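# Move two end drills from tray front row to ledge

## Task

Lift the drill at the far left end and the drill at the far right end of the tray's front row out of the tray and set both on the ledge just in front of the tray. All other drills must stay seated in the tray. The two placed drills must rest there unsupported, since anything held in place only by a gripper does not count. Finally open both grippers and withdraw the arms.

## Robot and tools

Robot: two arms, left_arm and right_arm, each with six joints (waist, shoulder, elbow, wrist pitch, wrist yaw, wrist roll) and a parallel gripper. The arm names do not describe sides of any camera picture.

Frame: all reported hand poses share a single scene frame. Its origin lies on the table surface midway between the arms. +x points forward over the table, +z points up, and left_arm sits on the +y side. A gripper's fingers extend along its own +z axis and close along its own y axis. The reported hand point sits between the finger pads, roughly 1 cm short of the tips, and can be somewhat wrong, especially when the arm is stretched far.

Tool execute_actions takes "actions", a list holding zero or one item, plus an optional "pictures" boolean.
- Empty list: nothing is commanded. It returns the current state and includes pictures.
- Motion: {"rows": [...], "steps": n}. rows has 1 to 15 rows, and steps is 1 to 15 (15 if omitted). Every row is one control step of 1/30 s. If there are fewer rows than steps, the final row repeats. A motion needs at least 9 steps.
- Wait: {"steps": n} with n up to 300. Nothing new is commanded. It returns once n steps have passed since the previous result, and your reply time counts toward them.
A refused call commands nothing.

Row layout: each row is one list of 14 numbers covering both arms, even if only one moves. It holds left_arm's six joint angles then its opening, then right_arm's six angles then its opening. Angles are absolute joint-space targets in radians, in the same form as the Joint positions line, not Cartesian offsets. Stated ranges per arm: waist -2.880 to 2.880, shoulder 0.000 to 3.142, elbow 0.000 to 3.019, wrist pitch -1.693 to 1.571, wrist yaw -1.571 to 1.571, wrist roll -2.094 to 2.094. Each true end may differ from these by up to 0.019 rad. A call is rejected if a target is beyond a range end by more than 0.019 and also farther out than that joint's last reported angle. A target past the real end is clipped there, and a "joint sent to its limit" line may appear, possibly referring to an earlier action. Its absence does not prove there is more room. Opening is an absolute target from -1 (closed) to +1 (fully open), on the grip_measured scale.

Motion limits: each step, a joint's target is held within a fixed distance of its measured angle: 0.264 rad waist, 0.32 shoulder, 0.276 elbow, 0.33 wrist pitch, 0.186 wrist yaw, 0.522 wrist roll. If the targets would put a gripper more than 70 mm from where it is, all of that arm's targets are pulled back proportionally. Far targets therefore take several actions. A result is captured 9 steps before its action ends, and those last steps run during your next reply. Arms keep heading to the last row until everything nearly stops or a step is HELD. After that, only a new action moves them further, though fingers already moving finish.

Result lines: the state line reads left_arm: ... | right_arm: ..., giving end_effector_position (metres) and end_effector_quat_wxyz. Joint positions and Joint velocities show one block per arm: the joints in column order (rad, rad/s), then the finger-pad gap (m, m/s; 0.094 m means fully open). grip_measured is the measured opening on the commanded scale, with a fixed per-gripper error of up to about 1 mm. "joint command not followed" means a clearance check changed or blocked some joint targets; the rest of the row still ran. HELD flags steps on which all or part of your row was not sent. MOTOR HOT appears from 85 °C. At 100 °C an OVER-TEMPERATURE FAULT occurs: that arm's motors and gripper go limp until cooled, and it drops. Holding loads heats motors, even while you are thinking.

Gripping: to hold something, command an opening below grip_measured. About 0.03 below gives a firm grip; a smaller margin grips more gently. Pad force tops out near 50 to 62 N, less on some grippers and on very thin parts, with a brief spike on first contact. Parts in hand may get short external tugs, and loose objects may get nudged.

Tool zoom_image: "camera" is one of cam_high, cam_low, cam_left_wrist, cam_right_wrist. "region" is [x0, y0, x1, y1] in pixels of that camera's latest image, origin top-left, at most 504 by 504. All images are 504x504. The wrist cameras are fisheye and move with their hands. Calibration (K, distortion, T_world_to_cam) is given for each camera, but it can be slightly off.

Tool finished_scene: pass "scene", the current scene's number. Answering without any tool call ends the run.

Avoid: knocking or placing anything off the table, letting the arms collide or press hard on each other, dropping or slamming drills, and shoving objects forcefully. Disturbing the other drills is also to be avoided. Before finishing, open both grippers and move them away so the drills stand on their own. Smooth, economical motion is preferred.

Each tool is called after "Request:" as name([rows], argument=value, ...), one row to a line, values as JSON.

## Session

Request:
execute_actions(actions=[])

Scene clock: 0.00 s of 5840.00 s.
left_arm: end_effector_position=(+0.2829, +0.3552, +0.2310) grip_measured=+1.000 end_effector_quat_wxyz=(+0.052, +0.387, +0.920, -0.037) | right_arm: end_effector_position=(+0.2670, -0.3329, +0.2104) grip_measured=+1.000 end_effector_quat_wxyz=(+0.298, +0.506, +0.808, -0.050)
Joint positions: left_arm=[ 0.032  0.981  0.961 -1.501  0.117  0.955  0.094] | right_arm=[-0.149  0.653  0.652 -1.027  0.299  0.846  0.094]
Joint velocities: left_arm=[-0.005 -0.005 -0.002 -0.007  0.022  0.022  0.   ] | right_arm=[-0.015 -0.005 -0.007  0.017 -0.066  0.007  0.   ]
camera_calibration (this result's frames):
cam_left_wrist: T_world_to_cam=[[-0.712984, -0.699925, 0.0419333, 0.44027], [-0.605348, 0.644616, 0.466931, -0.16036], [-0.353847, 0.30753, -0.883299, 0.319178], [0, 0, 0, 1]] pos_world=[0.329772, 0.31337, 0.338345]
cam_right_wrist: T_world_to_cam=[[-0.841605, -0.48768, -0.232097, 0.111156], [-0.508961, 0.85992, 0.0386838, 0.422814], [0.18072, 0.150685, -0.971923, 0.330722], [0, 0, 0, 1]] pos_world=[0.248977, -0.359212, 0.330879]

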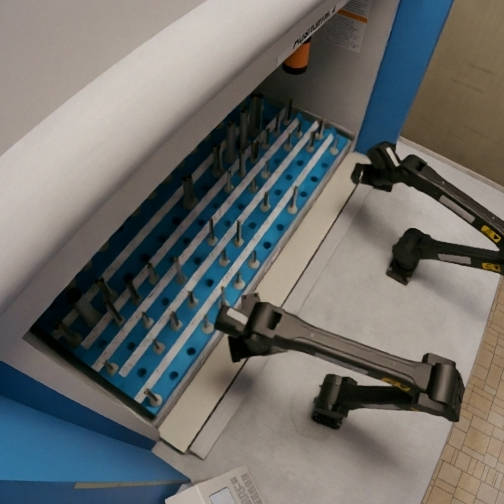

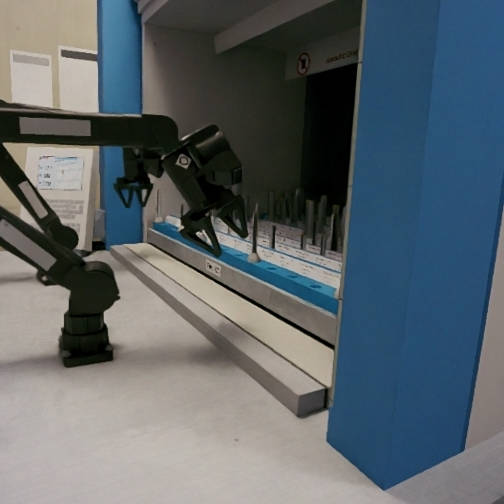

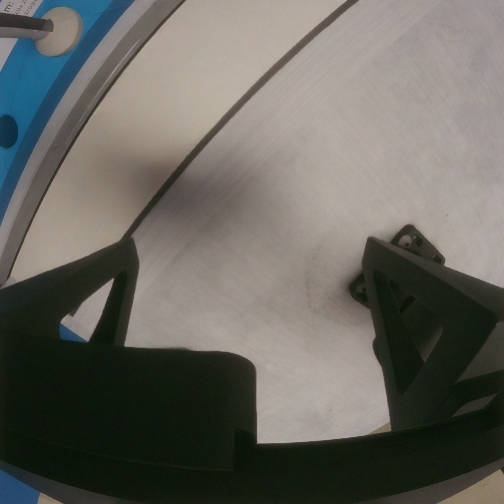

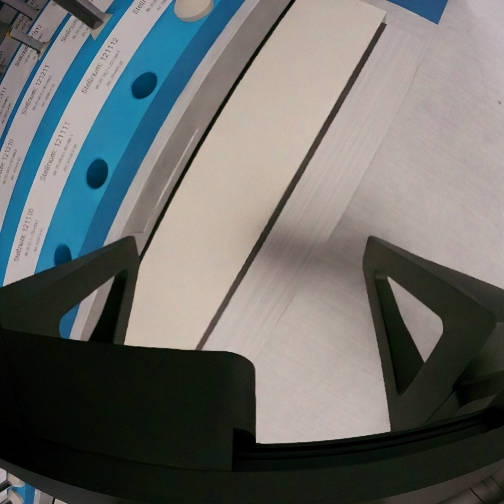

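Request:
execute_actions([
  {"rows":[[0.25,0.7,0.7,-0.6,0,0,0.3,-0.35,0.65,0.6,-0.2,0,0,0.3]]},
])

Request:
execute_actions([
  {"rows":[[0.41,0.8,0.6,0.2,0,0,0.3,-0.48,0.8,0.45,0.4,0,0,0.3]]},
])

Request:
execute_actions([
  {"rows":[[0.41,1.05,0.45,0.62,0,0,0.3,-0.48,0.95,0.38,0.59,0,0,0.3]]},
])

Request:
execute_actions([
  {"steps":18},
], pictures=true)

Scene clock: 0.73 s of 5840.00 s.
left_arm: end_effector_position=(+0.3016, +0.4474, +0.2201) grip_measured=+0.303 end_effector_quat_wxyz=(+0.292, +0.004, +0.949, +0.121) | right_arm: end_effector_position=(+0.3463, -0.3730, +0.2774) grip_measured=+0.302 end_effector_quat_wxyz=(+0.513, +0.295, +0.805, -0.027)
Joint positions: left_arm=[ 0.258  0.692  0.672 -0.909 -0.001  0.397  0.061] | right_arm=[-0.355  0.654  0.598 -0.435  0.008  0.304  0.061]
Joint velocities: left_arm=[ 0.396 -0.747 -0.291  2.83  -0.022 -2.63  -0.002] | right_arm=[-0.239  0.024 -0.002  3.06  -0.066 -1.971 -0.001]
Steps of this call (steps 1 to 16: nothing new was sent; steps 17 to 22: the first 6 steps of this action). Readings (joint positions):
17: left_arm=[0.045 0.959 0.930 -1.436 0.077 0.885] | right_arm=[-0.173 0.651 0.643 -0.967 0.201 0.763]
18: left_arm=[0.085 0.906 0.864 -1.316 0.038 0.788] | right_arm=[-0.222 0.649 0.626 -0.857 0.094 0.663]
20: left_arm=[0.196 0.776 0.730 -1.103 0.005 0.590] | right_arm=[-0.314 0.651 0.603 -0.645 0.017 0.465]
22: the state above

Scene clock: 1.23 s of 5840.00 s.
left_arm: end_effector_position=(+0.3845, +0.5495, +0.3148) grip_measured=+0.302 end_effector_quat_wxyz=(+0.596, -0.198, +0.758, +0.173) | right_arm: end_effector_position=(+0.3728, -0.4373, +0.3143) grip_measured=+0.301 end_effector_quat_wxyz=(+0.674, +0.192, +0.693, -0.170)
Joint positions: left_arm=[ 0.408  0.81   0.598 -0.019  0.     0.027  0.061] | right_arm=[-0.477  0.801  0.462  0.304  0.001  0.023  0.061]
Joint velocities: left_arm=[ 0.259  0.484 -0.188  2.845 -0.022 -0.007  0.   ] | right_arm=[-0.249  0.64  -0.325  1.116 -0.095 -0.066 -0.001]
Steps of this call (steps 1 to 9: the last 9 steps of your previous action; steps 10 to 15: the first 6 steps of this action). Readings (joint positions):
10: left_arm=[0.276 0.699 0.665 -0.550 0.003 0.055] | right_arm=[-0.366 0.655 0.581 -0.158 -0.001 0.044]
11: left_arm=[0.304 0.715 0.645 -0.437 0.004 0.047] | right_arm=[-0.388 0.674 0.554 -0.050 -0.002 0.038]
13: left_arm=[0.371 0.766 0.615 -0.224 0.003 0.035] | right_arm=[-0.445 0.740 0.497 0.170 -0.001 0.028]
15: the state above

Scene clock: 1.73 s of 5840.00 s.
left_arm: end_effector_position=(+0.4110, +0.5684, +0.2978) grip_measured=+0.302 end_effector_quat_wxyz=(+0.687, -0.183, +0.675, +0.197) | right_arm: end_effector_position=(+0.3847, -0.4463, +0.2826) grip_measured=+0.301 end_effector_quat_wxyz=(+0.690, +0.185, +0.676, -0.180)
Joint positions: left_arm=[0.414 1.02  0.481 0.561 0.    0.015 0.061] | right_arm=[-0.482  0.947  0.399  0.565  0.001  0.012  0.061]
Joint velocities: left_arm=[-0.005  1.187 -0.535  0.545  0.022 -0.066 -0.   ] | right_arm=[ 0.005  0.484 -0.227  0.012  0.066 -0.051 -0.   ]
Steps of this call (steps 1 to 9: the last 9 steps of your previous action; steps 10 to 15: the first 6 steps of this action). Readings (joint positions):
10: left_arm=[0.414 0.816 0.583 0.231 0.000 0.016] | right_arm=[-0.482 0.815 0.440 0.429 0.001 0.013]
11: left_arm=[0.414 0.841 0.565 0.315 0.000 0.016] | right_arm=[-0.482 0.839 0.430 0.495 0.001 0.013]
13: left_arm=[0.414 0.927 0.520 0.481 0.000 0.015] | right_arm=[-0.482 0.901 0.415 0.557 0.001 0.012]
15: the state above

Scene clock: 2.33 s of 5840.00 s.
left_arm: end_effector_position=(+0.4075, +0.5662, +0.2671) grip_measured=+0.302 end_effector_quat_wxyz=(+0.674, -0.187, +0.688, +0.193) | right_arm: end_effector_position=(+0.3825, -0.4450, +0.2710) grip_measured=+0.301 end_effector_quat_wxyz=(+0.684, +0.186, +0.682, -0.178)
Joint positions: left_arm=[0.414 1.055 0.435 0.603 0.    0.014 0.061] | right_arm=[-0.482  0.956  0.381  0.574  0.001  0.012  0.061]
Joint velocities: left_arm=[ 0.015  0.005 -0.012  0.002 -0.051  0.007  0.001] | right_arm=[-0.005 -0.015 -0.002  0.002 -0.051  0.007 -0.001]
Kept back: nothing.
Steps of this call (steps 1 to 9: the last 9 steps of your previous action; steps 10 to 18: the robot went on to your last target). Readings (joint positions):
1: left_arm=[0.414 1.054 0.465 0.572 0.000 0.015] | right_arm=[-0.482 0.960 0.392 0.565 0.001 0.012]
2: left_arm=[0.414 1.077 0.451 0.576 0.000 0.015] | right_arm=[-0.482 0.966 0.385 0.565 0.001 0.012]
4: left_arm=[0.414 1.090 0.436 0.578 0.000 0.014] | right_arm=[-0.482 0.965 0.381 0.566 0.001 0.012]
8: left_arm=[0.414 1.070 0.435 0.596 0.000 0.014] | right_arm=[-0.482 0.958 0.381 0.573 0.001 0.012]
18: the state above
camera_calibration (this result's frames):
cam_left_wrist: T_world_to_cam=[[0.50466, -0.863272, -0.00895089, 0.285236], [-0.511037, -0.290359, -0.809032, 0.593908], [0.695816, 0.41286, -0.587696, -0.236063], [0, 0, 0, 1]] pos_world=[0.323818, 0.516143, 0.344311]
cam_right_wrist: T_world_to_cam=[[-0.486437, -0.873621, -0.0128653, -0.1993], [-0.501182, 0.291062, -0.814923, 0.550827], [0.715678, -0.389961, -0.579427, -0.16599], [0, 0, 0, 1]] pos_world=[0.297914, -0.399167, 0.350138]

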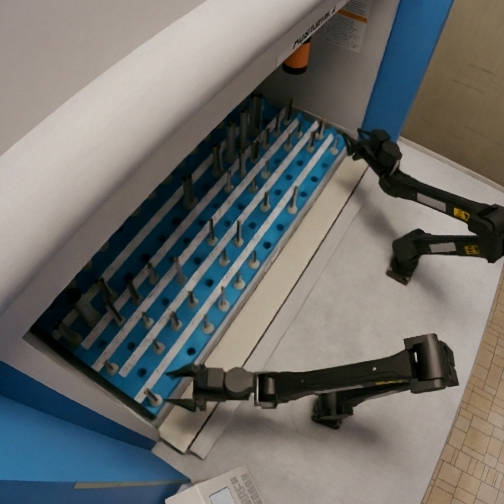

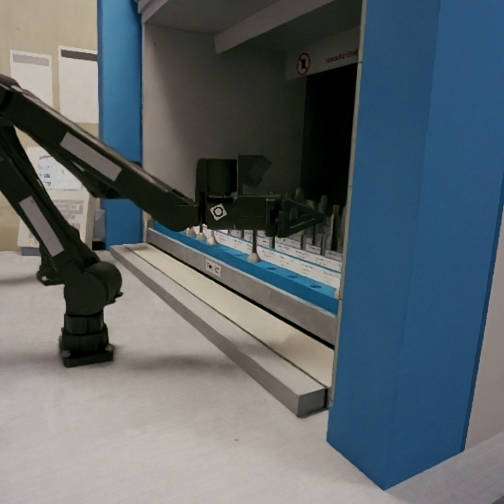

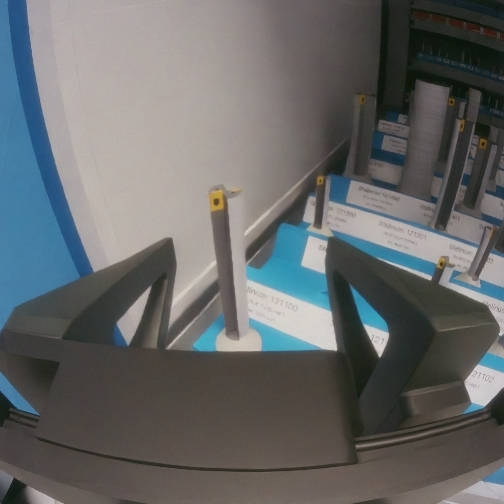

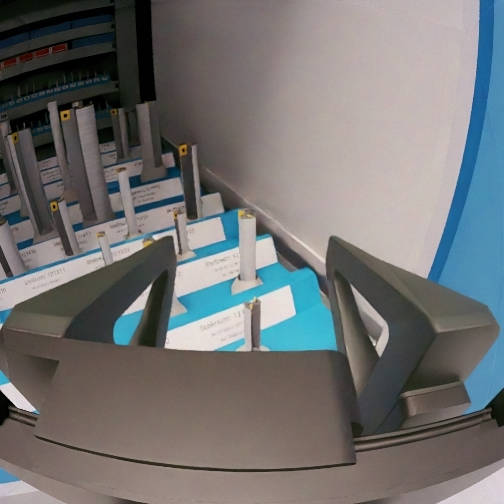

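Request:
execute_actions([
  {"rows":[[0.45,1.09,0.48,0.63,0,0,0.3,-0.49,1.0,0.41,0.6,0,0,0.3],[0.46,1.13,0.49,0.65,0,0,0.3,-0.49,1.04,0.42,0.63,0,0,0.3],[0.46,1.17,0.5,0.68,0,0,0.3,-0.49,1.08,0.43,0.67,0,0,0.3],[0.46,1.21,0.5,0.72,0,0,0.3,-0.49,1.13,0.43,0.71,0,0,0.3],[0.46,1.25,0.51,0.76,0,0,0.3,-0.49,1.17,0.43,0.75,0,0,0.3],[0.46,1.29,0.51,0.8,0,0,0.3,-0.49,1.21,0.43,0.79,0,0,0.3],[0.46,1.33,0.52,0.84,0,0,0.3,-0.49,1.26,0.43,0.84,0,0,0.3],[0.46,1.37,0.52,0.88,0,0,0.3,-0.49,1.3,0.43,0.88,0,0,0.3],[0.46,1.41,0.53,0.92,0,0,0.3,-0.49,1.34,0.43,0.93,0,0,0.3],[0.46,1.45,0.53,0.96,0,0,0.3,-0.49,1.38,0.43,0.97,0,0,0.3],[0.46,1.48,0.53,1.0,0,0,0.3,-0.49,1.42,0.43,1.02,0,0,0.3],[0.46,1.51,0.53,1.04,0,0,0.3,-0.49,1.45,0.43,1.06,0,0,0.3],[0.46,1.53,0.53,1.07,0,0,0.3,-0.49,1.47,0.43,1.09,0,0,0.3],[0.46,1.55,0.53,1.09,0,0,0.3,-0.49,1.49,0.43,1.11,0,0,0.3],[0.46,1.565,0.53,1.1,0,0,0.3,-0.49,1.5,0.43,1.125,0,0,0.3]]},
])

Request:
execute_actions([
  {"steps":22},
], pictures=true)

Scene clock: 3.57 s of 5840.00 s.
left_arm: end_effector_position=(+0.4174, +0.5895, +0.2463) grip_measured=+0.302 end_effector_quat_wxyz=(+0.671, -0.197, +0.685, +0.203) | right_arm: end_effector_position=(+0.4003, -0.4552, +0.2470) grip_measured=+0.301 end_effector_quat_wxyz=(+0.683, +0.187, +0.684, -0.178)
Joint positions: left_arm=[0.445 1.186 0.45  0.72  0.    0.014 0.061] | right_arm=[-0.482  1.103  0.387  0.712  0.001  0.012  0.061]
Joint velocities: left_arm=[ 0.083  1.294  0.188  1.028 -0.007 -0.081 -0.001] | right_arm=[-0.005  1.402  0.085  1.072 -0.007  0.066  0.   ]
Steps of this call (steps 1 to 15: the robot went on to your last target; steps 16 to 31: nothing new was sent; steps 32 to 37: the first 6 steps of this action). Readings (joint positions):
32: left_arm=[0.416 1.057 0.435 0.605 0.000 0.014] | right_arm=[-0.482 0.958 0.381 0.577 0.001 0.012]
33: left_arm=[0.420 1.065 0.435 0.614 0.000 0.014] | right_arm=[-0.482 0.968 0.381 0.589 0.001 0.012]
35: left_arm=[0.435 1.108 0.439 0.656 0.000 0.014] | right_arm=[-0.482 1.018 0.382 0.642 0.001 0.012]
37: the state above

Scene clock: 4.30 s of 5840.00 s.
left_arm: end_effector_position=(+0.4535, +0.6146, +0.1746) grip_measured=+0.302 end_effector_quat_wxyz=(+0.679, -0.199, +0.677, +0.204) | right_arm: end_effector_position=(+0.4298, -0.4722, +0.1691) grip_measured=+0.301 end_effector_quat_wxyz=(+0.683, +0.187, +0.683, -0.178)
Joint positions: left_arm=[0.448 1.567 0.491 1.081 0.    0.006 0.061] | right_arm=[-0.482  1.506  0.393  1.109  0.001  0.012  0.061]
Joint velocities: left_arm=[ 0.005 -0.005  0.002 -0.002  0.037 -0.051  0.   ] | right_arm=[-0.005 -0.005 -0.002 -0.002  0.007 -0.037 -0.001]
Kept back: nothing.
Steps of this call (steps 1 to 9: the last 9 steps of your previous action; steps 10 to 22: the robot went on to your last target). Readings (joint positions):
1: left_arm=[0.448 1.233 0.457 0.756 0.000 0.013] | right_arm=[-0.482 1.153 0.389 0.751 0.001 0.012]
2: left_arm=[0.448 1.281 0.464 0.793 0.000 0.013] | right_arm=[-0.482 1.205 0.390 0.791 0.001 0.012]
4: left_arm=[0.448 1.375 0.477 0.868 0.000 0.013] | right_arm=[-0.482 1.304 0.391 0.874 0.001 0.012]
8: left_arm=[0.448 1.522 0.486 1.012 0.000 0.013] | right_arm=[-0.482 1.460 0.391 1.030 0.001 0.012]
22: the state above
camera_calibration (this result's frames):
cam_left_wrist: T_world_to_cam=[[0.533834, -0.845588, -0.00166239, 0.277503], [-0.481836, -0.302575, -0.822364, 0.553263], [0.694878, 0.439807, -0.568959, -0.361824], [0, 0, 0, 1]] pos_world=[0.369864, 0.561189, 0.249582]
cam_right_wrist: T_world_to_cam=[[-0.486471, -0.873601, -0.0129052, -0.201295], [-0.503337, 0.292299, -0.81315, 0.500633], [0.714141, -0.389079, -0.581911, -0.267981], [0, 0, 0, 1]] pos_world=[0.345439, -0.426452, 0.248551]

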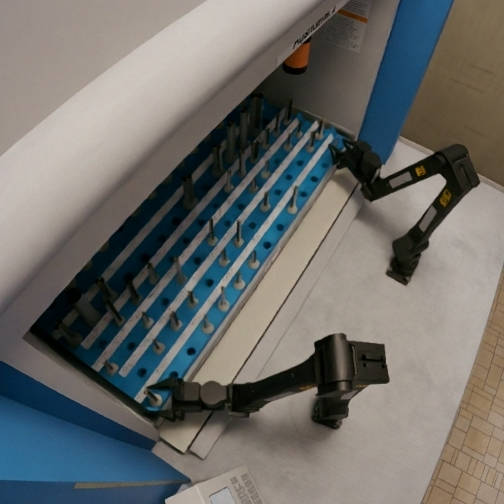

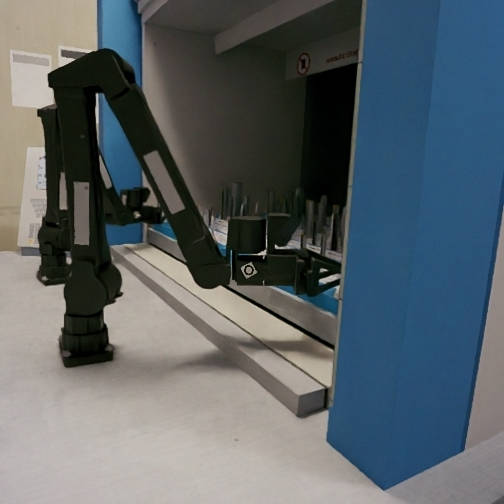

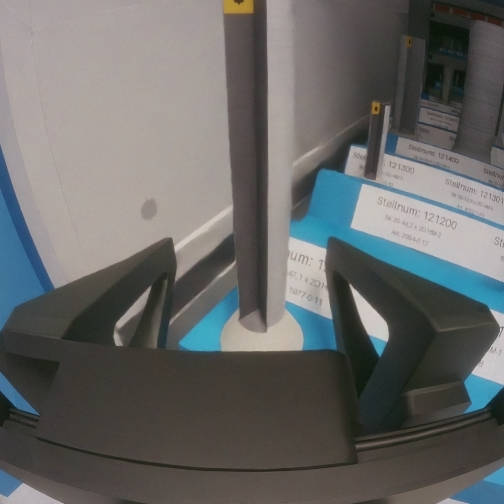

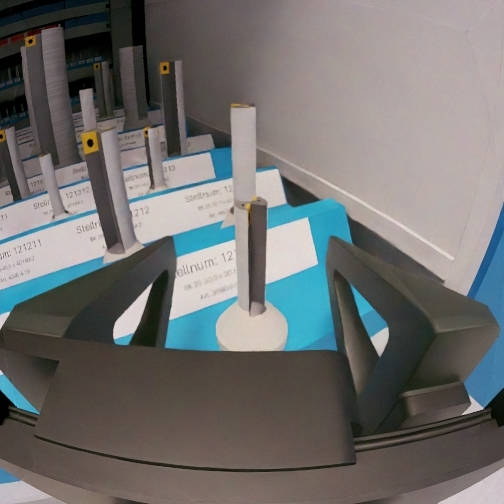

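Request:
execute_actions([
  {"rows":[[0.428,1.565,0.53,1.1,0,0,0,-0.485,1.525,0.458,1.125,0,0,0]],"steps":10},
])

Request:
execute_actions([
  {"rows":[[0.428,1.565,0.53,1.1,0,0,-0.3,-0.485,1.525,0.458,1.125,0,0,-0.4],[0.428,1.565,0.53,1.1,0,0,-0.45,-0.485,1.525,0.458,1.125,0,0,-0.6],[0.428,1.565,0.53,1.1,0,0,-0.55,-0.485,1.525,0.458,1.125,0,0,-0.7],[0.428,1.565,0.53,1.1,0,0,-0.8,-0.485,1.525,0.458,1.125,0,0,-0.9]],"steps":12},
])

Request:
execute_actions([
  {"steps":10},
], pictures=true)

Scene clock: 4.93 s of 5840.00 s.
left_arm: end_effector_position=(+0.4536, +0.6144, +0.1746) grip_measured=+0.149 end_effector_quat_wxyz=(+0.679, -0.199, +0.677, +0.204) | right_arm: end_effector_position=(+0.4304, -0.4725, +0.1699) grip_measured=+0.146 end_effector_quat_wxyz=(+0.684, +0.187, +0.683, -0.178)
Joint positions: left_arm=[0.448 1.567 0.491 1.081 0.    0.006 0.054] | right_arm=[-0.482  1.506  0.395  1.109  0.001  0.012  0.054]
Joint velocities: left_arm=[-0.015  0.005  0.002  0.017 -0.066  0.007 -0.296] | right_arm=[-0.024  0.015  0.051  0.002 -0.007  0.037 -0.292]
Steps of this call (steps 1 to 15: the robot went on to your last target; steps 16 to 18: nothing new was sent; step 19: the first step of this action). Readings (joint positions):
19: the state above

Scene clock: 5.33 s of 5840.00 s.
left_arm: end_effector_position=(+0.4547, +0.6127, +0.1746) grip_measured=-0.493 end_effector_quat_wxyz=(+0.680, -0.197, +0.677, +0.203) | right_arm: end_effector_position=(+0.4394, -0.4777, +0.1818) grip_measured=-0.630 end_effector_quat_wxyz=(+0.693, +0.184, +0.673, -0.181)
Joint positions: left_arm=[0.444 1.567 0.491 1.081 0.    0.006 0.024] | right_arm=[-0.482  1.509  0.425  1.11   0.001  0.012  0.017]
Joint velocities: left_arm=[ 0.005 -0.005 -0.007  0.012 -0.022 -0.022 -0.111] | right_arm=[ 0.005 -0.005 -0.012 -0.002 -0.051 -0.037 -0.138]
Steps of this call (steps 1 to 9: the last 9 steps of your previous action; steps 10 to 12: the first 3 steps of this action). Readings (joint positions):
10: left_arm=[0.444 1.567 0.491 1.081 0.000 0.006] | right_arm=[-0.482 1.509 0.425 1.110 0.001 0.012]
11: left_arm=[0.444 1.567 0.491 1.081 0.000 0.006] | right_arm=[-0.482 1.509 0.425 1.110 0.001 0.012]
12: the state above

Scene clock: 5.67 s of 5840.00 s.
left_arm: end_effector_position=(+0.4561, +0.6106, +0.1749) grip_measured=-0.678 end_effector_quat_wxyz=(+0.681, -0.198, +0.676, +0.198) | right_arm: end_effector_position=(+0.4394, -0.4777, +0.1818) grip_measured=-0.782 end_effector_quat_wxyz=(+0.693, +0.183, +0.673, -0.182)
Joint positions: left_arm=[ 0.44   1.567  0.491  1.082  0.002 -0.001  0.015] | right_arm=[-0.482  1.509  0.425  1.11   0.001  0.008  0.01 ]
Joint velocities: left_arm=[-0.005 -0.015  0.007 -0.002 -0.007  0.051 -0.001] | right_arm=[-0.005  0.005  0.012 -0.002 -0.037  0.007 -0.001]
Kept back: nothing.
Steps of this call (steps 1 to 9: the last 9 steps of your previous action; step 10: the robot went on to your last target). Readings (joint positions):
1: left_arm=[0.443 1.567 0.491 1.082 0.005 0.004] | right_arm=[-0.482 1.509 0.425 1.110 0.001 0.011]
2: left_arm=[0.440 1.567 0.491 1.082 0.004 -0.001] | right_arm=[-0.482 1.509 0.425 1.110 0.001 0.010]
4: left_arm=[0.440 1.567 0.491 1.082 0.002 -0.001] | right_arm=[-0.482 1.509 0.425 1.110 0.001 0.008]
8: left_arm=[0.440 1.567 0.491 1.082 0.002 -0.001] | right_arm=[-0.482 1.509 0.425 1.110 0.001 0.008]
10: the state above
camera_calibration (this result's frames):
cam_left_wrist: T_world_to_cam=[[0.525049, -0.851054, 0.00555486, 0.27893], [-0.480948, -0.302088, -0.823063, 0.552944], [0.702149, 0.429477, -0.567923, -0.358882], [0, 0, 0, 1]] pos_world=[0.371474, 0.558554, 0.249741]
cam_right_wrist: T_world_to_cam=[[-0.486242, -0.873781, -0.00868268, -0.202231], [-0.482859, 0.276957, -0.830748, 0.504231], [0.728297, -0.399752, -0.556581, -0.285529], [0, 0, 0, 1]] pos_world=[0.35309, -0.430496, 0.258212]

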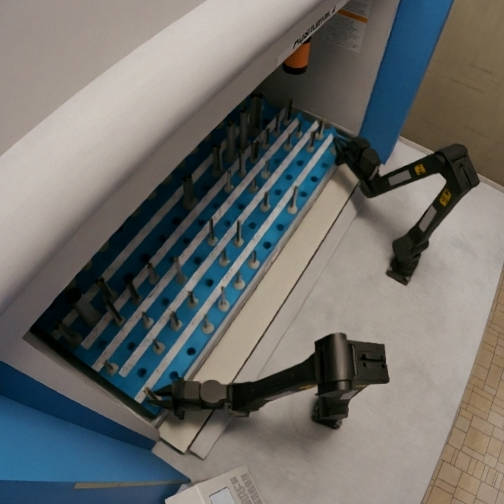

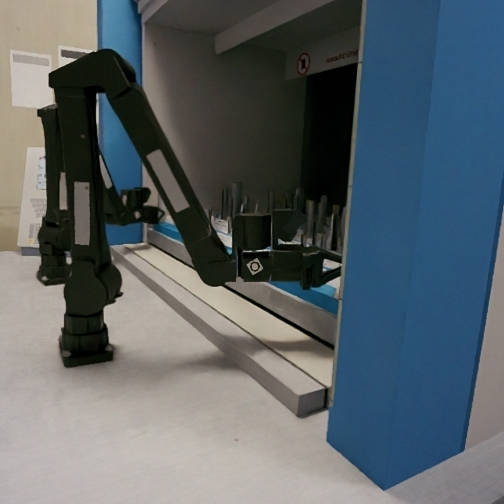

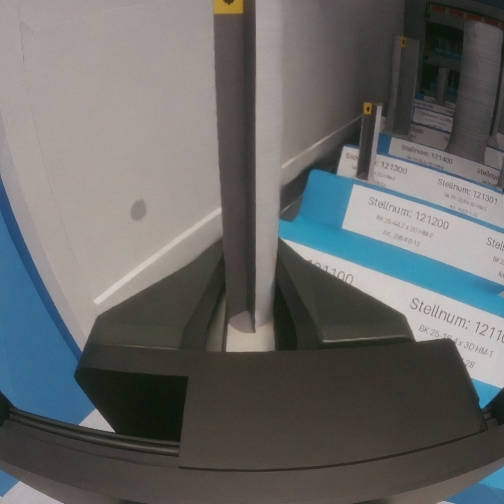

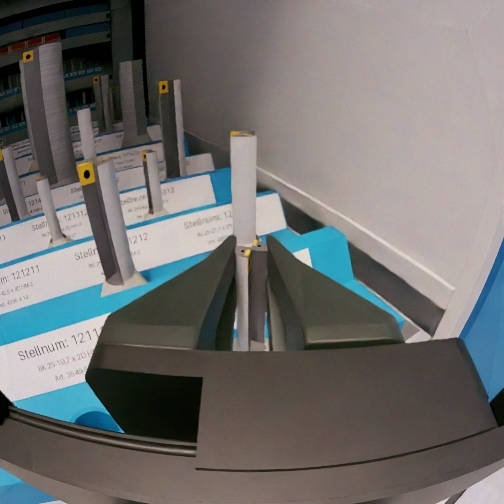

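Request:
execute_actions([
  {"rows":[[0.44,1.55,0.54,1.1,0,0,-0.8,-0.483,1.525,0.45,1.125,0,0,-0.5],[0.44,1.535,0.545,1.1,0,0,-0.8,-0.483,1.525,0.45,1.125,0,0,-0.5],[0.44,1.52,0.55,1.1,0,0,-0.8,-0.483,1.535,0.45,1.125,0,0,-0.5],[0.44,1.505,0.55,1.09,0,0,-0.8,-0.483,1.545,0.45,1.125,0,0,-0.5],[0.44,1.49,0.555,1.075,0,0,-0.8,-0.483,1.55,0.45,1.125,0,0,-0.5],[0.44,1.475,0.56,1.06,0,0,-0.8,-0.483,1.55,0.45,1.125,0,0,-0.5],[0.44,1.46,0.56,1.045,0,0,-0.8,-0.483,1.55,0.45,1.125,0,0,-0.5],[0.44,1.445,0.565,1.03,0,0,-0.8,-0.483,1.55,0.45,1.125,0,0,-0.5],[0.44,1.43,0.57,1.01,0,0,-0.8,-0.483,1.55,0.45,1.125,0,0,-0.5],[0.44,1.415,0.57,0.99,0,0,-0.8,-0.483,1.55,0.45,1.125,0,0,-0.5],[0.44,1.405,0.575,0.97,0,0,-0.8,-0.483,1.55,0.45,1.125,0,0,-0.5],[0.44,1.405,0.575,0.95,0,0,-0.8,-0.483,1.55,0.45,1.125,0,0,-0.5],[0.44,1.405,0.575,0.95,0,0,-0.8,-0.483,1.55,0.45,1.125,0,0,-0.7],[0.44,1.405,0.575,0.95,0,0,-0.8,-0.483,1.55,0.45,1.125,0,0,-0.9]]},
])

Request:
execute_actions([
  {"steps":16},
])

Scene clock: 6.67 s of 5840.00 s.
left_arm: end_effector_position=(+0.4562, +0.6107, +0.1768) grip_measured=-0.678 end_effector_quat_wxyz=(+0.680, -0.198, +0.678, +0.198) | right_arm: end_effector_position=(+0.4399, -0.4780, +0.1764) grip_measured=-0.501 end_effector_quat_wxyz=(+0.690, +0.184, +0.677, -0.181)
Joint positions: left_arm=[ 0.44   1.556  0.493  1.065  0.002 -0.001  0.015] | right_arm=[-0.482  1.521  0.425  1.112  0.001  0.008  0.023]
Joint velocities: left_arm=[ 0.024 -0.19   0.032 -0.359 -0.007  0.022 -0.001] | right_arm=[ 0.005  0.161 -0.017  0.012 -0.051  0.007 -0.001]
Steps of this call (steps 1 to 15: the robot went on to your last target; steps 16 to 24: nothing new was sent; steps 25 to 30: the first 6 steps of this action). Readings (joint positions):
25: left_arm=[0.440 1.567 0.491 1.082 0.002 -0.001] | right_arm=[-0.482 1.509 0.425 1.110 0.001 0.008]
26: left_arm=[0.440 1.566 0.491 1.082 0.002 -0.001] | right_arm=[-0.482 1.509 0.425 1.110 0.001 0.008]
28: left_arm=[0.440 1.564 0.491 1.081 0.002 -0.001] | right_arm=[-0.482 1.512 0.425 1.111 0.001 0.008]
30: the state above

Scene clock: 7.20 s of 5840.00 s.
left_arm: end_effector_position=(+0.4540, +0.6093, +0.2156) grip_measured=-0.678 end_effector_quat_wxyz=(+0.686, -0.196, +0.671, +0.200) | right_arm: end_effector_position=(+0.4406, -0.4784, +0.1685) grip_measured=-0.781 end_effector_quat_wxyz=(+0.684, +0.185, +0.683, -0.180)
Joint positions: left_arm=[ 0.44   1.432  0.509  0.944  0.002 -0.001  0.015] | right_arm=[-0.482  1.538  0.425  1.112  0.001  0.007  0.01 ]
Joint velocities: left_arm=[-0.005  0.005 -0.002 -0.002 -0.051 -0.051 -0.   ] | right_arm=[ 0.005  0.005  0.007 -0.002 -0.051  0.022 -0.   ]
Kept back: nothing.
Steps of this call (steps 1 to 9: the last 9 steps of your previous action; steps 10 to 16: the robot went on to your last target). Readings (joint positions):
1: left_arm=[0.440 1.548 0.494 1.052 0.002 -0.001] | right_arm=[-0.482 1.526 0.425 1.112 0.001 0.008]
2: left_arm=[0.440 1.537 0.495 1.037 0.002 -0.001] | right_arm=[-0.482 1.531 0.425 1.112 0.001 0.008]
4: left_arm=[0.440 1.508 0.500 1.006 0.002 -0.001] | right_arm=[-0.482 1.536 0.425 1.112 0.001 0.008]
8: left_arm=[0.440 1.446 0.509 0.952 0.002 -0.001] | right_arm=[-0.482 1.538 0.425 1.112 0.001 0.008]
16: the state above

Request:
execute_actions([
  {"rows":[[0.44,1.39,0.585,0.95,0,0,-0.8,-0.483,1.52,0.46,1.13,0,0,-0.9],[0.44,1.375,0.59,0.94,0,0,-0.8,-0.483,1.505,0.465,1.13,0,0,-0.9],[0.44,1.36,0.595,0.93,0,0,-0.8,-0.483,1.49,0.47,1.13,0,0,-0.9],[0.44,1.35,0.6,0.915,0,0,-0.8,-0.483,1.475,0.47,1.12,0,0,-0.9],[0.44,1.34,0.605,0.9,0,0,-0.8,-0.483,1.46,0.475,1.105,0,0,-0.9],[0.44,1.33,0.61,0.885,0,0,-0.8,-0.483,1.445,0.48,1.09,0,0,-0.9],[0.44,1.32,0.615,0.87,0,0,-0.8,-0.483,1.43,0.48,1.075,0,0,-0.9],[0.44,1.31,0.62,0.855,0,0,-0.8,-0.483,1.415,0.485,1.06,0,0,-0.9],[0.44,1.3,0.625,0.84,0,0,-0.8,-0.483,1.4,0.49,1.04,0,0,-0.9],[0.44,1.29,0.625,0.825,0,0,-0.8,-0.483,1.385,0.49,1.02,0,0,-0.9],[0.44,1.28,0.625,0.81,0,0,-0.8,-0.483,1.37,0.495,1.0,0,0,-0.9],[0.44,1.28,0.625,0.79,0,0,-0.8,-0.483,1.36,0.5,0.98,0,0,-0.9]]},
])

Request:
execute_actions([
  {"steps":14},
])

Scene clock: 8.33 s of 5840.00 s.
left_arm: end_effector_position=(+0.4550, +0.6100, +0.2213) grip_measured=-0.678 end_effector_quat_wxyz=(+0.682, -0.197, +0.675, +0.199) | right_arm: end_effector_position=(+0.4400, -0.4780, +0.1738) grip_measured=-0.781 end_effector_quat_wxyz=(+0.684, +0.184, +0.682, -0.181)
Joint positions: left_arm=[ 0.44   1.407  0.52   0.897  0.002 -0.001  0.015] | right_arm=[-0.482  1.516  0.426  1.09   0.001  0.006  0.01 ]
Joint velocities: left_arm=[-0.015 -0.278  0.085 -0.379  0.007 -0.022 -0.   ] | right_arm=[ 0.005 -0.239  0.027 -0.422 -0.051 -0.007 -0.001]
Steps of this call (steps 1 to 15: the robot went on to your last target; steps 16 to 28: nothing new was sent; steps 29 to 34: the first 6 steps of this action). Readings (joint positions):
29: left_arm=[0.440 1.432 0.510 0.944 0.002 -0.001] | right_arm=[-0.482 1.537 0.425 1.112 0.001 0.007]
30: left_arm=[0.440 1.431 0.511 0.941 0.002 -0.001] | right_arm=[-0.482 1.535 0.425 1.112 0.001 0.007]
32: left_arm=[0.440 1.422 0.514 0.923 0.002 -0.001] | right_arm=[-0.482 1.530 0.425 1.110 0.001 0.006]
34: the state above

Scene clock: 8.80 s of 5840.00 s.
left_arm: end_effector_position=(+0.4509, +0.6074, +0.2502) grip_measured=-0.678 end_effector_quat_wxyz=(+0.682, -0.197, +0.676, +0.198) | right_arm: end_effector_position=(+0.4392, -0.4776, +0.2010) grip_measured=-0.781 end_effector_quat_wxyz=(+0.682, +0.184, +0.684, -0.180)
Joint positions: left_arm=[ 0.44   1.308  0.539  0.778  0.002 -0.001  0.015] | right_arm=[-0.482  1.404  0.443  0.958  0.001  0.005  0.01 ]
Joint velocities: left_arm=[ 0.005  0.024 -0.012 -0.037  0.007 -0.007 -0.001] | right_arm=[-0.015  0.005 -0.002 -0.012  0.007 -0.022  0.001]
Kept back: nothing.
Steps of this call (steps 1 to 9: the last 9 steps of your previous action; steps 10 to 14: the robot went on to your last target). Readings (joint positions):
1: left_arm=[0.440 1.397 0.523 0.884 0.002 -0.001] | right_arm=[-0.482 1.506 0.427 1.076 0.001 0.006]
2: left_arm=[0.440 1.386 0.526 0.870 0.002 -0.001] | right_arm=[-0.482 1.495 0.429 1.061 0.001 0.006]
4: left_arm=[0.440 1.362 0.533 0.842 0.002 -0.001] | right_arm=[-0.482 1.465 0.433 1.032 0.001 0.006]
8: left_arm=[0.440 1.316 0.538 0.791 0.002 -0.001] | right_arm=[-0.482 1.410 0.442 0.967 0.001 0.006]
14: the state above

Request:
execute_actions([
  {"rows":[[0.44,1.25,0.625,0.78,0,0,-0.8,-0.483,1.345,0.5,0.99,0,0,-0.9],[0.44,1.22,0.625,0.76,0,0,-0.8,-0.483,1.33,0.505,0.98,0,0,-0.9],[0.44,1.19,0.625,0.73,0,0,-0.8,-0.483,1.32,0.51,0.97,0,0,-0.9],[0.44,1.15,0.625,0.69,0,0,-0.8,-0.483,1.31,0.515,0.955,0,0,-0.9],[0.44,1.11,0.625,0.65,0,0,-0.8,-0.483,1.3,0.52,0.94,0,0,-0.9],[0.44,1.07,0.625,0.6,0,0,-0.8,-0.483,1.29,0.525,0.925,0,0,-0.9],[0.44,1.03,0.625,0.55,0,0,-0.8,-0.483,1.28,0.53,0.91,0,0,-0.9],[0.44,0.99,0.625,0.5,0,0,-0.8,-0.483,1.27,0.535,0.895,0,0,-0.9],[0.44,0.95,0.625,0.45,0,0,-0.8,-0.483,1.26,0.54,0.88,0,0,-0.9],[0.44,0.91,0.625,0.4,0,0,-0.8,-0.483,1.25,0.545,0.865,0,0,-0.9],[0.44,0.87,0.625,0.35,0,0,-0.8,-0.483,1.24,0.55,0.85,0,0,-0.9],[0.44,0.83,0.625,0.3,0,0,-0.8,-0.483,1.23,0.55,0.835,0,0,-0.9],[0.44,0.78,0.625,0.25,0,0,-0.8,-0.483,1.22,0.55,0.82,0,0,-0.9],[0.44,0.73,0.625,0.2,0,0,-0.8,-0.483,1.22,0.55,0.8,0,0,-0.9],[0.44,0.65,0.625,0.15,0,0,-0.8,-0.483,1.22,0.55,0.79,0,0,-0.9]]},
])

Request:
execute_actions([
  {"steps":16},
], pictures=true)

Scene clock: 10.13 s of 5840.00 s.
left_arm: end_effector_position=(+0.4431, +0.6024, +0.2596) grip_measured=-0.678 end_effector_quat_wxyz=(+0.671, -0.201, +0.686, +0.195) | right_arm: end_effector_position=(+0.4390, -0.4774, +0.2020) grip_measured=-0.781 end_effector_quat_wxyz=(+0.676, +0.186, +0.691, -0.178)
Joint positions: left_arm=[ 0.44   1.235  0.539  0.674  0.002 -0.001  0.015] | right_arm=[-0.482  1.382  0.448  0.911  0.001  0.005  0.01 ]
Joint velocities: left_arm=[ 0.005 -0.777 -0.012 -0.93  -0.066  0.022  0.001] | right_arm=[-0.005 -0.21   0.042 -0.462 -0.007  0.007  0.001]
Steps of this call (steps 1 to 30: the robot went on to your last target; steps 31 to 34: nothing new was sent; steps 35 to 40: the first 6 steps of this action). Readings (joint positions):
35: left_arm=[0.440 1.307 0.539 0.775 0.002 -0.001] | right_arm=[-0.482 1.404 0.443 0.958 0.001 0.005]
36: left_arm=[0.440 1.302 0.539 0.767 0.002 -0.001] | right_arm=[-0.482 1.402 0.443 0.956 0.001 0.005]
38: left_arm=[0.440 1.279 0.539 0.730 0.002 -0.001] | right_arm=[-0.482 1.395 0.445 0.940 0.001 0.005]
40: the state above

Scene clock: 10.67 s of 5840.00 s.
left_arm: end_effector_position=(+0.3458, +0.5400, +0.3850) grip_measured=-0.678 end_effector_quat_wxyz=(+0.696, -0.193, +0.661, +0.203) | right_arm: end_effector_position=(+0.4384, -0.4771, +0.2014) grip_measured=-0.781 end_effector_quat_wxyz=(+0.647, +0.194, +0.718, -0.171)
Joint positions: left_arm=[ 0.44   0.642  0.539  0.154  0.002 -0.001  0.015] | right_arm=[-0.482  1.318  0.469  0.745  0.001  0.005  0.01 ]
Joint velocities: left_arm=[-0.005 -0.317  0.012 -0.042  0.007 -0.051 -0.   ] | right_arm=[-0.015 -0.015 -0.002 -0.012 -0.022  0.022 -0.001]
Kept back: nothing.
Steps of this call (steps 1 to 9: the last 9 steps of your previous action; steps 10 to 16: the robot went on to your last target). Readings (joint positions):
1: left_arm=[0.440 1.207 0.539 0.640 0.002 -0.001] | right_arm=[-0.482 1.376 0.449 0.895 0.001 0.005]
2: left_arm=[0.440 1.175 0.539 0.603 0.002 -0.001] | right_arm=[-0.482 1.370 0.451 0.880 0.001 0.005]
4: left_arm=[0.440 1.102 0.539 0.521 0.002 -0.001] | right_arm=[-0.482 1.358 0.454 0.851 0.001 0.005]
8: left_arm=[0.440 0.930 0.539 0.339 0.002 -0.001] | right_arm=[-0.482 1.335 0.462 0.791 0.001 0.005]
16: the state above
camera_calibration (this result's frames):
cam_left_wrist: T_world_to_cam=[[0.524854, -0.851179, 0.00480219, 0.275995], [-0.449545, -0.28198, -0.847583, 0.639226], [0.722798, 0.442699, -0.530642, -0.160434], [0, 0, 0, 1]] pos_world=[0.258465, 0.486194, 0.455339]
cam_right_wrist: T_world_to_cam=[[-0.487101, -0.873311, -0.00770927, -0.201639], [-0.574563, 0.327093, -0.750258, 0.567796], [0.657731, -0.361022, -0.6611, -0.203142], [0, 0, 0, 1]] pos_world=[0.361629, -0.435155, 0.290142]

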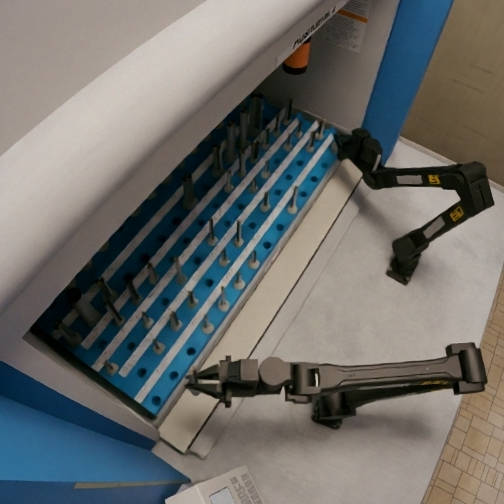

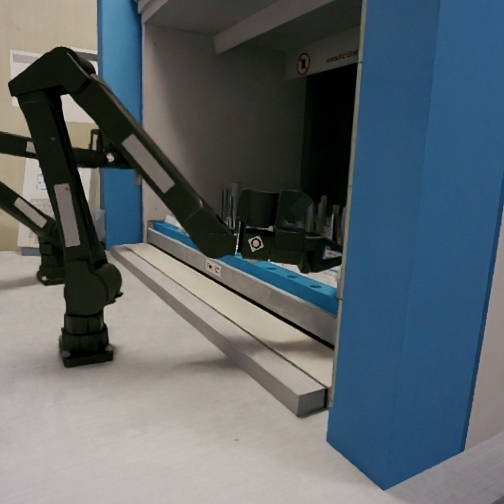

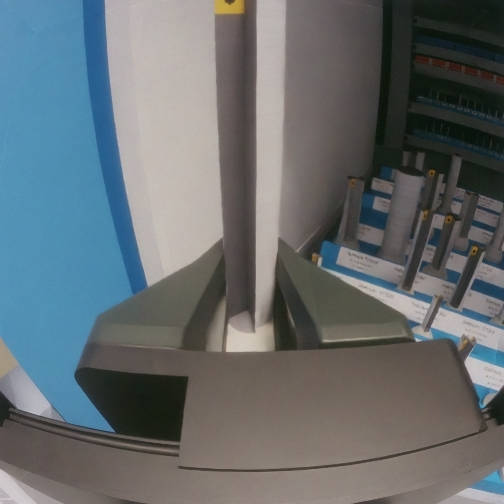

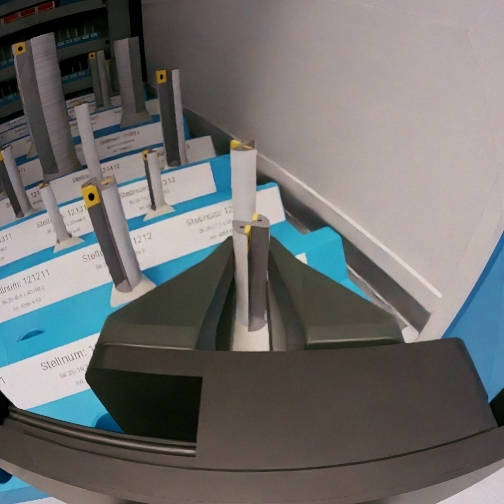

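Request:
execute_actions([
  {"rows":[[0.4,0.65,0.66,0.1,0,0.2,-0.8,-0.483,1.28,0.53,0.82,0,0,-0.9],[0.37,0.65,0.68,0.05,0,0.4,-0.8,-0.483,1.28,0.53,0.86,0,0,-0.9],[0.34,0.65,0.7,0,0,0.6,-0.8,-0.483,1.28,0.53,0.89,0,0,-0.9],[0.3,0.65,0.75,-0.1,0,1.57,-0.8,-0.483,1.28,0.53,0.92,0,0,-0.9]]},
])

Request:
execute_actions([
  {"steps":14},
])

Scene clock: 11.20 s of 5840.00 s.
left_arm: end_effector_position=(+0.3672, +0.5151, +0.3531) grip_measured=-0.678 end_effector_quat_wxyz=(+0.595, -0.032, +0.752, +0.283) | right_arm: end_effector_position=(+0.4401, -0.4781, +0.2200) grip_measured=-0.781 end_effector_quat_wxyz=(+0.676, +0.186, +0.690, -0.179)
Joint positions: left_arm=[ 0.354  0.667  0.582 -0.049 -0.002  0.401  0.015] | right_arm=[-0.482  1.325  0.469  0.834  0.001  0.005  0.01 ]
Joint velocities: left_arm=[-0.611 -0.024  0.178 -0.72  -0.022  2.176  0.001] | right_arm=[-0.005 -0.142 -0.002  0.579 -0.095 -0.051 -0.001]
Steps of this call (steps 1 to 10: the robot went on to your last target; steps 11 to 16: the first 6 steps of this action). Readings (joint positions):
11: left_arm=[0.437 0.667 0.541 0.125 0.001 0.029] | right_arm=[-0.482 1.319 0.469 0.745 0.001 0.005]
12: left_arm=[0.431 0.667 0.547 0.101 -0.001 0.092] | right_arm=[-0.482 1.320 0.469 0.752 0.001 0.005]
14: left_arm=[0.398 0.667 0.565 0.023 -0.003 0.252] | right_arm=[-0.482 1.330 0.469 0.786 0.001 0.005]
16: the state above

Scene clock: 11.67 s of 5840.00 s.
left_arm: end_effector_position=(+0.3738, +0.4982, +0.3459) grip_measured=-0.677 end_effector_quat_wxyz=(+0.403, +0.334, +0.693, +0.495) | right_arm: end_effector_position=(+0.4380, -0.4769, +0.2461) grip_measured=-0.781 end_effector_quat_wxyz=(+0.703, +0.179, +0.663, -0.186)
Joint positions: left_arm=[ 0.31   0.667  0.597 -0.115  0.001  1.337  0.015] | right_arm=[-0.482  1.298  0.47   0.884  0.001  0.005  0.01 ]
Joint velocities: left_arm=[-0.024 -0.005  0.012 -0.007 -0.022  1.004 -0.   ] | right_arm=[-0.005 -0.015  0.012  0.007 -0.066 -0.051 -0.001]
Kept back: nothing.
Steps of this call (steps 1 to 9: the last 9 steps of your previous action; steps 10 to 14: the robot went on to your last target). Readings (joint positions):
1: left_arm=[0.336 0.667 0.587 -0.070 -0.001 0.477] | right_arm=[-0.482 1.319 0.469 0.850 0.001 0.005]
2: left_arm=[0.323 0.667 0.590 -0.084 0.000 0.552] | right_arm=[-0.482 1.314 0.469 0.860 0.001 0.005]
4: left_arm=[0.310 0.667 0.594 -0.100 0.001 0.702] | right_arm=[-0.482 1.304 0.470 0.878 0.001 0.005]
8: left_arm=[0.310 0.667 0.597 -0.112 0.001 1.000] | right_arm=[-0.482 1.298 0.470 0.884 0.001 0.005]
14: the state above

Request:
execute_actions([
  {"rows":[[0.25,0.65,0.78,-0.2,0,1.57,-0.8,-0.483,1.24,0.53,0.88,0,0,-0.9],[0.22,0.65,0.78,-0.28,0,1.57,-0.8,-0.483,1.2,0.53,0.87,0,0,-0.9],[0.19,0.65,0.8,-0.36,0,1.57,-0.8,-0.483,1.16,0.53,0.85,0,0,-0.9],[0.16,0.65,0.8,-0.44,0,1.57,-0.8,-0.483,1.12,0.53,0.82,0,0,-0.9],[0.13,0.65,0.82,-0.52,0,1.57,-0.8,-0.483,1.08,0.53,0.78,0,0,-0.9],[0.1,0.65,0.82,-0.6,0,1.57,-0.8,-0.483,1.04,0.53,0.74,0,0,-0.9],[0.07,0.65,0.84,-0.68,0,1.57,-0.8,-0.483,1.0,0.53,0.7,0,0,-0.9],[0.04,0.65,0.84,-0.76,0,1.57,-0.8,-0.483,0.96,0.53,0.65,0,0,-0.9],[0.01,0.65,0.86,-0.84,0,1.57,-0.8,-0.483,0.92,0.53,0.6,0,0,-0.9],[-0.02,0.68,0.86,-0.9,0,1.57,-0.8,-0.483,0.88,0.53,0.55,0,0,-0.9],[-0.05,0.71,0.87,-0.96,0,1.57,-0.8,-0.483,0.84,0.53,0.5,0,0,-0.9],[-0.08,0.74,0.87,-1.01,0,1.57,-0.8,-0.483,0.8,0.53,0.45,0,0,-0.9],[-0.1,0.77,0.87,-1.05,0,1.57,-0.8,-0.483,0.75,0.53,0.4,0,0,-0.9],[-0.12,0.8,0.87,-1.08,0,1.57,-0.8,-0.483,0.7,0.53,0.35,0,0,-0.9],[-0.13,0.83,0.87,-1.1,0,1.57,-0.8,-0.483,0.65,0.53,0.3,0,0,-0.9]]},
])

Request:
execute_actions([
  {"rows":[[-0.13,0.9,0.87,-1.1,0,1.57,-0.8,-0.48,0.65,0.55,0.25,0,0,-0.9],[-0.13,0.9,0.87,-1.1,0,1.57,-0.8,-0.46,0.65,0.57,0.22,0,-0.2,-0.9],[-0.13,0.9,0.87,-1.1,0,1.57,-0.8,-0.44,0.65,0.6,0.18,0,-0.4,-0.9],[-0.13,0.95,0.87,-1.1,0,1.57,-0.8,-0.4,0.65,0.63,0.14,0,-0.6,-0.9],[-0.13,0.95,0.87,-1.1,0,1.57,-0.8,-0.35,0.65,0.66,0.1,0,-1.0,-0.9],[-0.13,1.0,0.87,-1.1,0,1.57,-0.8,-0.3,0.65,0.7,0.0,0,-1.75,-0.9]]},
])

Request:
execute_actions([
  {"rows":[[-0.13,1.05,0.87,-1.1,0,1.57,-0.8,-0.28,0.65,0.74,-0.08,0,-1.75,-0.9],[-0.13,1.05,0.87,-1.1,0,1.57,-0.8,-0.27,0.65,0.76,-0.16,0,-1.75,-0.9],[-0.13,1.05,0.87,-1.1,0,1.57,-0.8,-0.26,0.65,0.78,-0.24,0,-1.75,-0.9],[-0.13,1.05,0.87,-1.1,0,1.57,-0.8,-0.25,0.65,0.8,-0.32,0,-1.75,-0.9],[-0.13,1.1,0.87,-1.1,0,1.57,-0.8,-0.24,0.65,0.8,-0.4,0,-1.75,-0.9],[-0.13,1.1,0.87,-1.1,0,1.57,-0.8,-0.23,0.65,0.82,-0.48,0,-1.75,-0.9],[-0.13,1.1,0.87,-1.1,0,1.57,-0.8,-0.22,0.65,0.82,-0.56,0,-1.75,-0.9],[-0.13,1.1,0.87,-1.1,0,1.57,-0.8,-0.21,0.65,0.84,-0.64,0,-1.75,-0.9],[-0.13,1.15,0.87,-1.1,0,1.57,-0.8,-0.2,0.65,0.84,-0.72,0,-1.75,-0.9],[-0.13,1.15,0.87,-1.1,0,1.57,-0.8,-0.19,0.65,0.85,-0.8,0,-1.75,-0.9],[-0.13,1.15,0.87,-1.1,0,1.57,-0.8,-0.18,0.68,0.85,-0.88,0,-1.75,-0.9],[-0.13,1.15,0.87,-1.1,0,1.57,-0.8,-0.17,0.71,0.85,-0.95,0,-1.75,-0.9],[-0.13,1.15,0.87,-1.1,0,1.57,-0.8,-0.16,0.74,0.85,-1.01,0,-1.75,-0.9],[-0.13,1.15,0.87,-1.1,0,1.57,-0.8,-0.15,0.77,0.85,-1.06,0,-1.75,-0.9],[-0.13,1.15,0.87,-1.1,0,1.57,-0.8,-0.14,0.8,0.85,-1.1,0,-1.75,-0.9]]},
])

Request:
execute_actions([
  {"rows":[[-0.13,1.15,0.87,-1.1,0,1.57,-0.8,-0.14,0.84,0.85,-1.1,0,-1.75,-0.9],[-0.13,1.15,0.87,-1.1,0,1.57,-0.8,-0.14,0.88,0.85,-1.1,0,-1.75,-0.9],[-0.13,1.15,0.87,-1.1,0,1.57,-0.8,-0.14,0.92,0.85,-1.1,0,-1.75,-0.9],[-0.13,1.15,0.87,-1.1,0,1.57,-0.8,-0.14,0.96,0.85,-1.1,0,-1.75,-0.9],[-0.13,1.15,0.87,-1.1,0,1.57,-0.8,-0.14,1.0,0.85,-1.1,0,-1.75,-0.9],[-0.13,1.15,0.87,-1.1,0,1.57,-0.8,-0.14,1.04,0.85,-1.1,0,-1.75,-0.9],[-0.13,1.15,0.87,-1.1,0,1.57,-0.8,-0.14,1.07,0.85,-1.1,0,-1.75,-0.9]]},
])

Request:
execute_actions([
  {"steps":13},
], pictures=true)

Scene clock: 14.13 s of 5840.00 s.
left_arm: end_effector_position=(+0.3733, +0.4517, +0.3195) grip_measured=-0.677 end_effector_quat_wxyz=(+0.319, +0.481, +0.692, +0.433) | right_arm: end_effector_position=(+0.4266, -0.4704, +0.2748) grip_measured=-0.781 end_effector_quat_wxyz=(+0.709, +0.177, +0.657, -0.187)
Joint positions: left_arm=[ 0.194  0.667  0.68  -0.447 -0.003  1.542  0.015] | right_arm=[-0.482  1.185  0.47   0.79   0.001  0.005  0.01 ]
Joint velocities: left_arm=[-1.128 -0.005  0.569 -2.386 -0.007  0.022 -0.001] | right_arm=[-0.005 -1.109 -0.002 -0.823 -0.007 -0.066 -0.001]
Steps of this call (steps 1 to 45: the robot went on to your last target; steps 46 to 68: nothing new was sent; steps 69 to 74: the first 6 steps of this action). Readings (joint positions):
69: left_arm=[0.307 0.667 0.601 -0.132 -0.000 1.538] | right_arm=[-0.482 1.296 0.470 0.881 0.001 0.005]
70: left_arm=[0.299 0.667 0.611 -0.173 -0.002 1.539] | right_arm=[-0.482 1.288 0.470 0.871 0.001 0.005]
72: left_arm=[0.260 0.667 0.642 -0.294 -0.003 1.540] | right_arm=[-0.482 1.250 0.470 0.838 0.001 0.005]
74: the state above

Scene clock: 14.63 s of 5840.00 s.
left_arm: end_effector_position=(+0.3298, +0.3330, +0.1731) grip_measured=-0.677 end_effector_quat_wxyz=(+0.102, +0.693, +0.707, +0.098) | right_arm: end_effector_position=(+0.3566, -0.4020, +0.3788) grip_measured=-0.780 end_effector_quat_wxyz=(+0.657, +0.034, +0.696, -0.287)
Joint positions: left_arm=[-0.127  0.973  0.782 -1.097  0.004  1.552  0.015] | right_arm=[-0.415  0.631  0.535  0.123  0.007 -0.363  0.01 ]
Joint velocities: left_arm=[-0.015  0.777 -0.007 -0.066 -0.022 -0.007 -0.001] | right_arm=[ 0.972  0.151  0.716 -1.57   0.066 -2.396 -0.   ]
Steps of this call (steps 1 to 9: the last 9 steps of your previous action; steps 10 to 15: the first 6 steps of this action). Readings (joint positions):
10: left_arm=[-0.115 0.793 0.782 -1.066 0.003 1.550] | right_arm=[-0.482 0.699 0.470 0.340 0.001 0.005]
11: left_arm=[-0.124 0.833 0.782 -1.082 0.004 1.550] | right_arm=[-0.480 0.663 0.474 0.296 -0.000 -0.025]
13: left_arm=[-0.127 0.911 0.782 -1.095 0.004 1.551] | right_arm=[-0.465 0.627 0.494 0.213 0.002 -0.182]
15: the state above

Scene clock: 15.13 s of 5840.00 s.
left_arm: end_effector_position=(+0.3331, +0.3330, +0.1475) grip_measured=-0.677 end_effector_quat_wxyz=(+0.069, +0.697, +0.710, +0.066) | right_arm: end_effector_position=(+0.3776, -0.3477, +0.3615) grip_measured=-0.781 end_effector_quat_wxyz=(+0.347, -0.482, +0.643, -0.483)
Joint positions: left_arm=[-0.127  1.066  0.785 -1.098  0.004  1.554  0.015] | right_arm=[-0.265  0.661  0.705 -0.34  -0.    -1.59   0.01 ]
Joint velocities: left_arm=[-0.005  0.435  0.032 -0.007 -0.007  0.022 -0.   ] | right_arm=[ 0.308 -0.015  0.569 -2.166 -0.007 -0.886  0.   ]
Steps of this call (steps 1 to 9: the last 9 steps of your previous action; steps 10 to 15: the first 6 steps of this action). Readings (joint positions):
10: left_arm=[-0.127 1.030 0.782 -1.098 0.004 1.554] | right_arm=[-0.292 0.661 0.618 -0.026 -0.002 -1.317]
11: left_arm=[-0.127 1.033 0.782 -1.098 0.004 1.554] | right_arm=[-0.291 0.661 0.629 -0.068 -0.001 -1.399]
13: left_arm=[-0.127 1.044 0.783 -1.098 0.004 1.554] | right_arm=[-0.283 0.661 0.665 -0.194 -0.000 -1.516]
15: the state above

Scene clock: 15.63 s of 5840.00 s.
left_arm: end_effector_position=(+0.3341, +0.3330, +0.1178) grip_measured=-0.677 end_effector_quat_wxyz=(+0.033, +0.700, +0.713, +0.030) | right_arm: end_effector_position=(+0.3159, -0.2900, +0.1713) grip_measured=-0.781 end_effector_quat_wxyz=(-0.081, +0.688, -0.712, +0.112)
Joint positions: left_arm=[-0.127  1.171  0.787 -1.099  0.004  1.555  0.015] | right_arm=[-0.148  0.974  0.779 -1.097 -0.004 -1.723  0.01 ]
Joint velocities: left_arm=[ 0.005 -0.005  0.007  0.007  0.037  0.007  0.001] | right_arm=[ 0.015  1.314 -0.002 -0.002  0.081 -0.095 -0.001]
Steps of this call (steps 1 to 9: the last 9 steps of your previous action; steps 10 to 15: the first 6 steps of this action). Readings (joint positions):
10: left_arm=[-0.127 1.171 0.787 -1.099 0.004 1.555] | right_arm=[-0.159 0.755 0.779 -1.048 -0.002 -1.710]
11: left_arm=[-0.127 1.171 0.787 -1.099 0.004 1.555] | right_arm=[-0.153 0.794 0.779 -1.077 -0.003 -1.713]
13: left_arm=[-0.127 1.171 0.787 -1.099 0.004 1.555] | right_arm=[-0.148 0.882 0.779 -1.096 -0.004 -1.719]
15: the state above

Scene clock: 16.07 s of 5840.00 s.
left_arm: end_effector_position=(+0.3341, +0.3330, +0.1178) grip_measured=-0.677 end_effector_quat_wxyz=(+0.033, +0.700, +0.713, +0.030) | right_arm: end_effector_position=(+0.3186, -0.2905, +0.1398) grip_measured=-0.781 end_effector_quat_wxyz=(-0.050, +0.696, -0.713, +0.068)
Joint positions: left_arm=[-0.127  1.171  0.787 -1.099  0.004  1.555  0.015] | right_arm=[-0.148  1.084  0.779 -1.097 -0.004 -1.734  0.01 ]
Joint velocities: left_arm=[ 0.015 -0.005 -0.002  0.017 -0.022  0.022  0.001] | right_arm=[-0.015 -0.054 -0.007 -0.022 -0.037 -0.095  0.001]
Kept back: nothing.
Steps of this call (steps 1 to 9: the last 9 steps of your previous action; steps 10 to 13: the robot went on to your last target). Readings (joint positions):
1: left_arm=[-0.127 1.171 0.787 -1.099 0.004 1.555] | right_arm=[-0.148 1.018 0.779 -1.097 -0.004 -1.725]
2: left_arm=[-0.127 1.171 0.787 -1.099 0.004 1.555] | right_arm=[-0.148 1.057 0.779 -1.097 -0.004 -1.727]
4: left_arm=[-0.127 1.171 0.787 -1.099 0.004 1.555] | right_arm=[-0.148 1.108 0.779 -1.097 -0.004 -1.729]
8: left_arm=[-0.127 1.171 0.787 -1.099 0.004 1.555] | right_arm=[-0.148 1.109 0.779 -1.097 -0.004 -1.732]
13: the state above
camera_calibration (this result's frames):
cam_left_wrist: T_world_to_cam=[[-0.997055, -0.0226348, -0.0732673, 0.349001], [-0.0603434, 0.821162, 0.567496, -0.314925], [0.0473191, 0.570247, -0.82011, 0.0151849], [0, 0, 0, 1]] pos_world=[0.328251, 0.257845, 0.216742]
cam_right_wrist: T_world_to_cam=[[0.988072, -0.0235323, 0.152185, -0.342959], [-0.110105, -0.798874, 0.591336, -0.270933], [0.107661, -0.601038, -0.791936, 0.026135], [0, 0, 0, 1]] pos_world=[0.306224, -0.208804, 0.233103]

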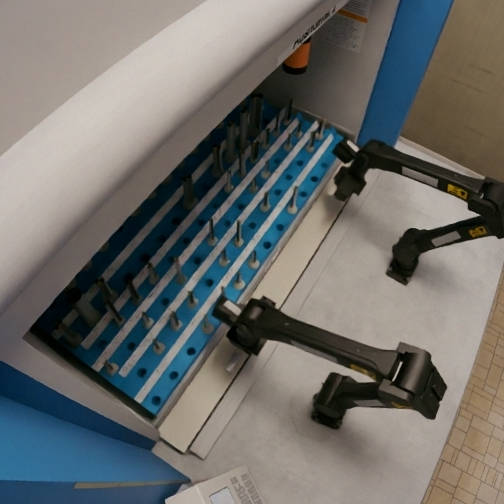

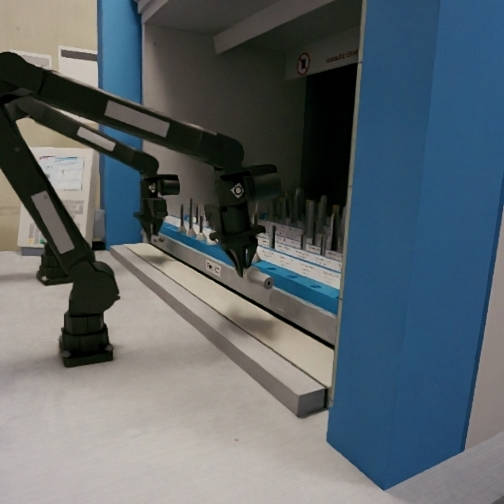

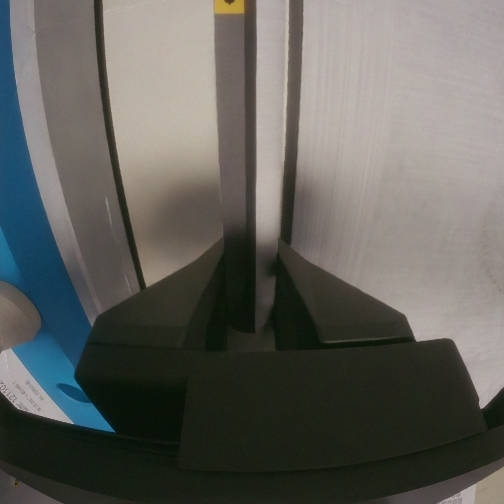

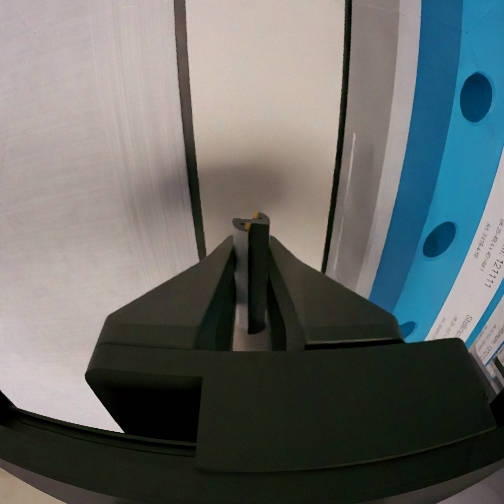

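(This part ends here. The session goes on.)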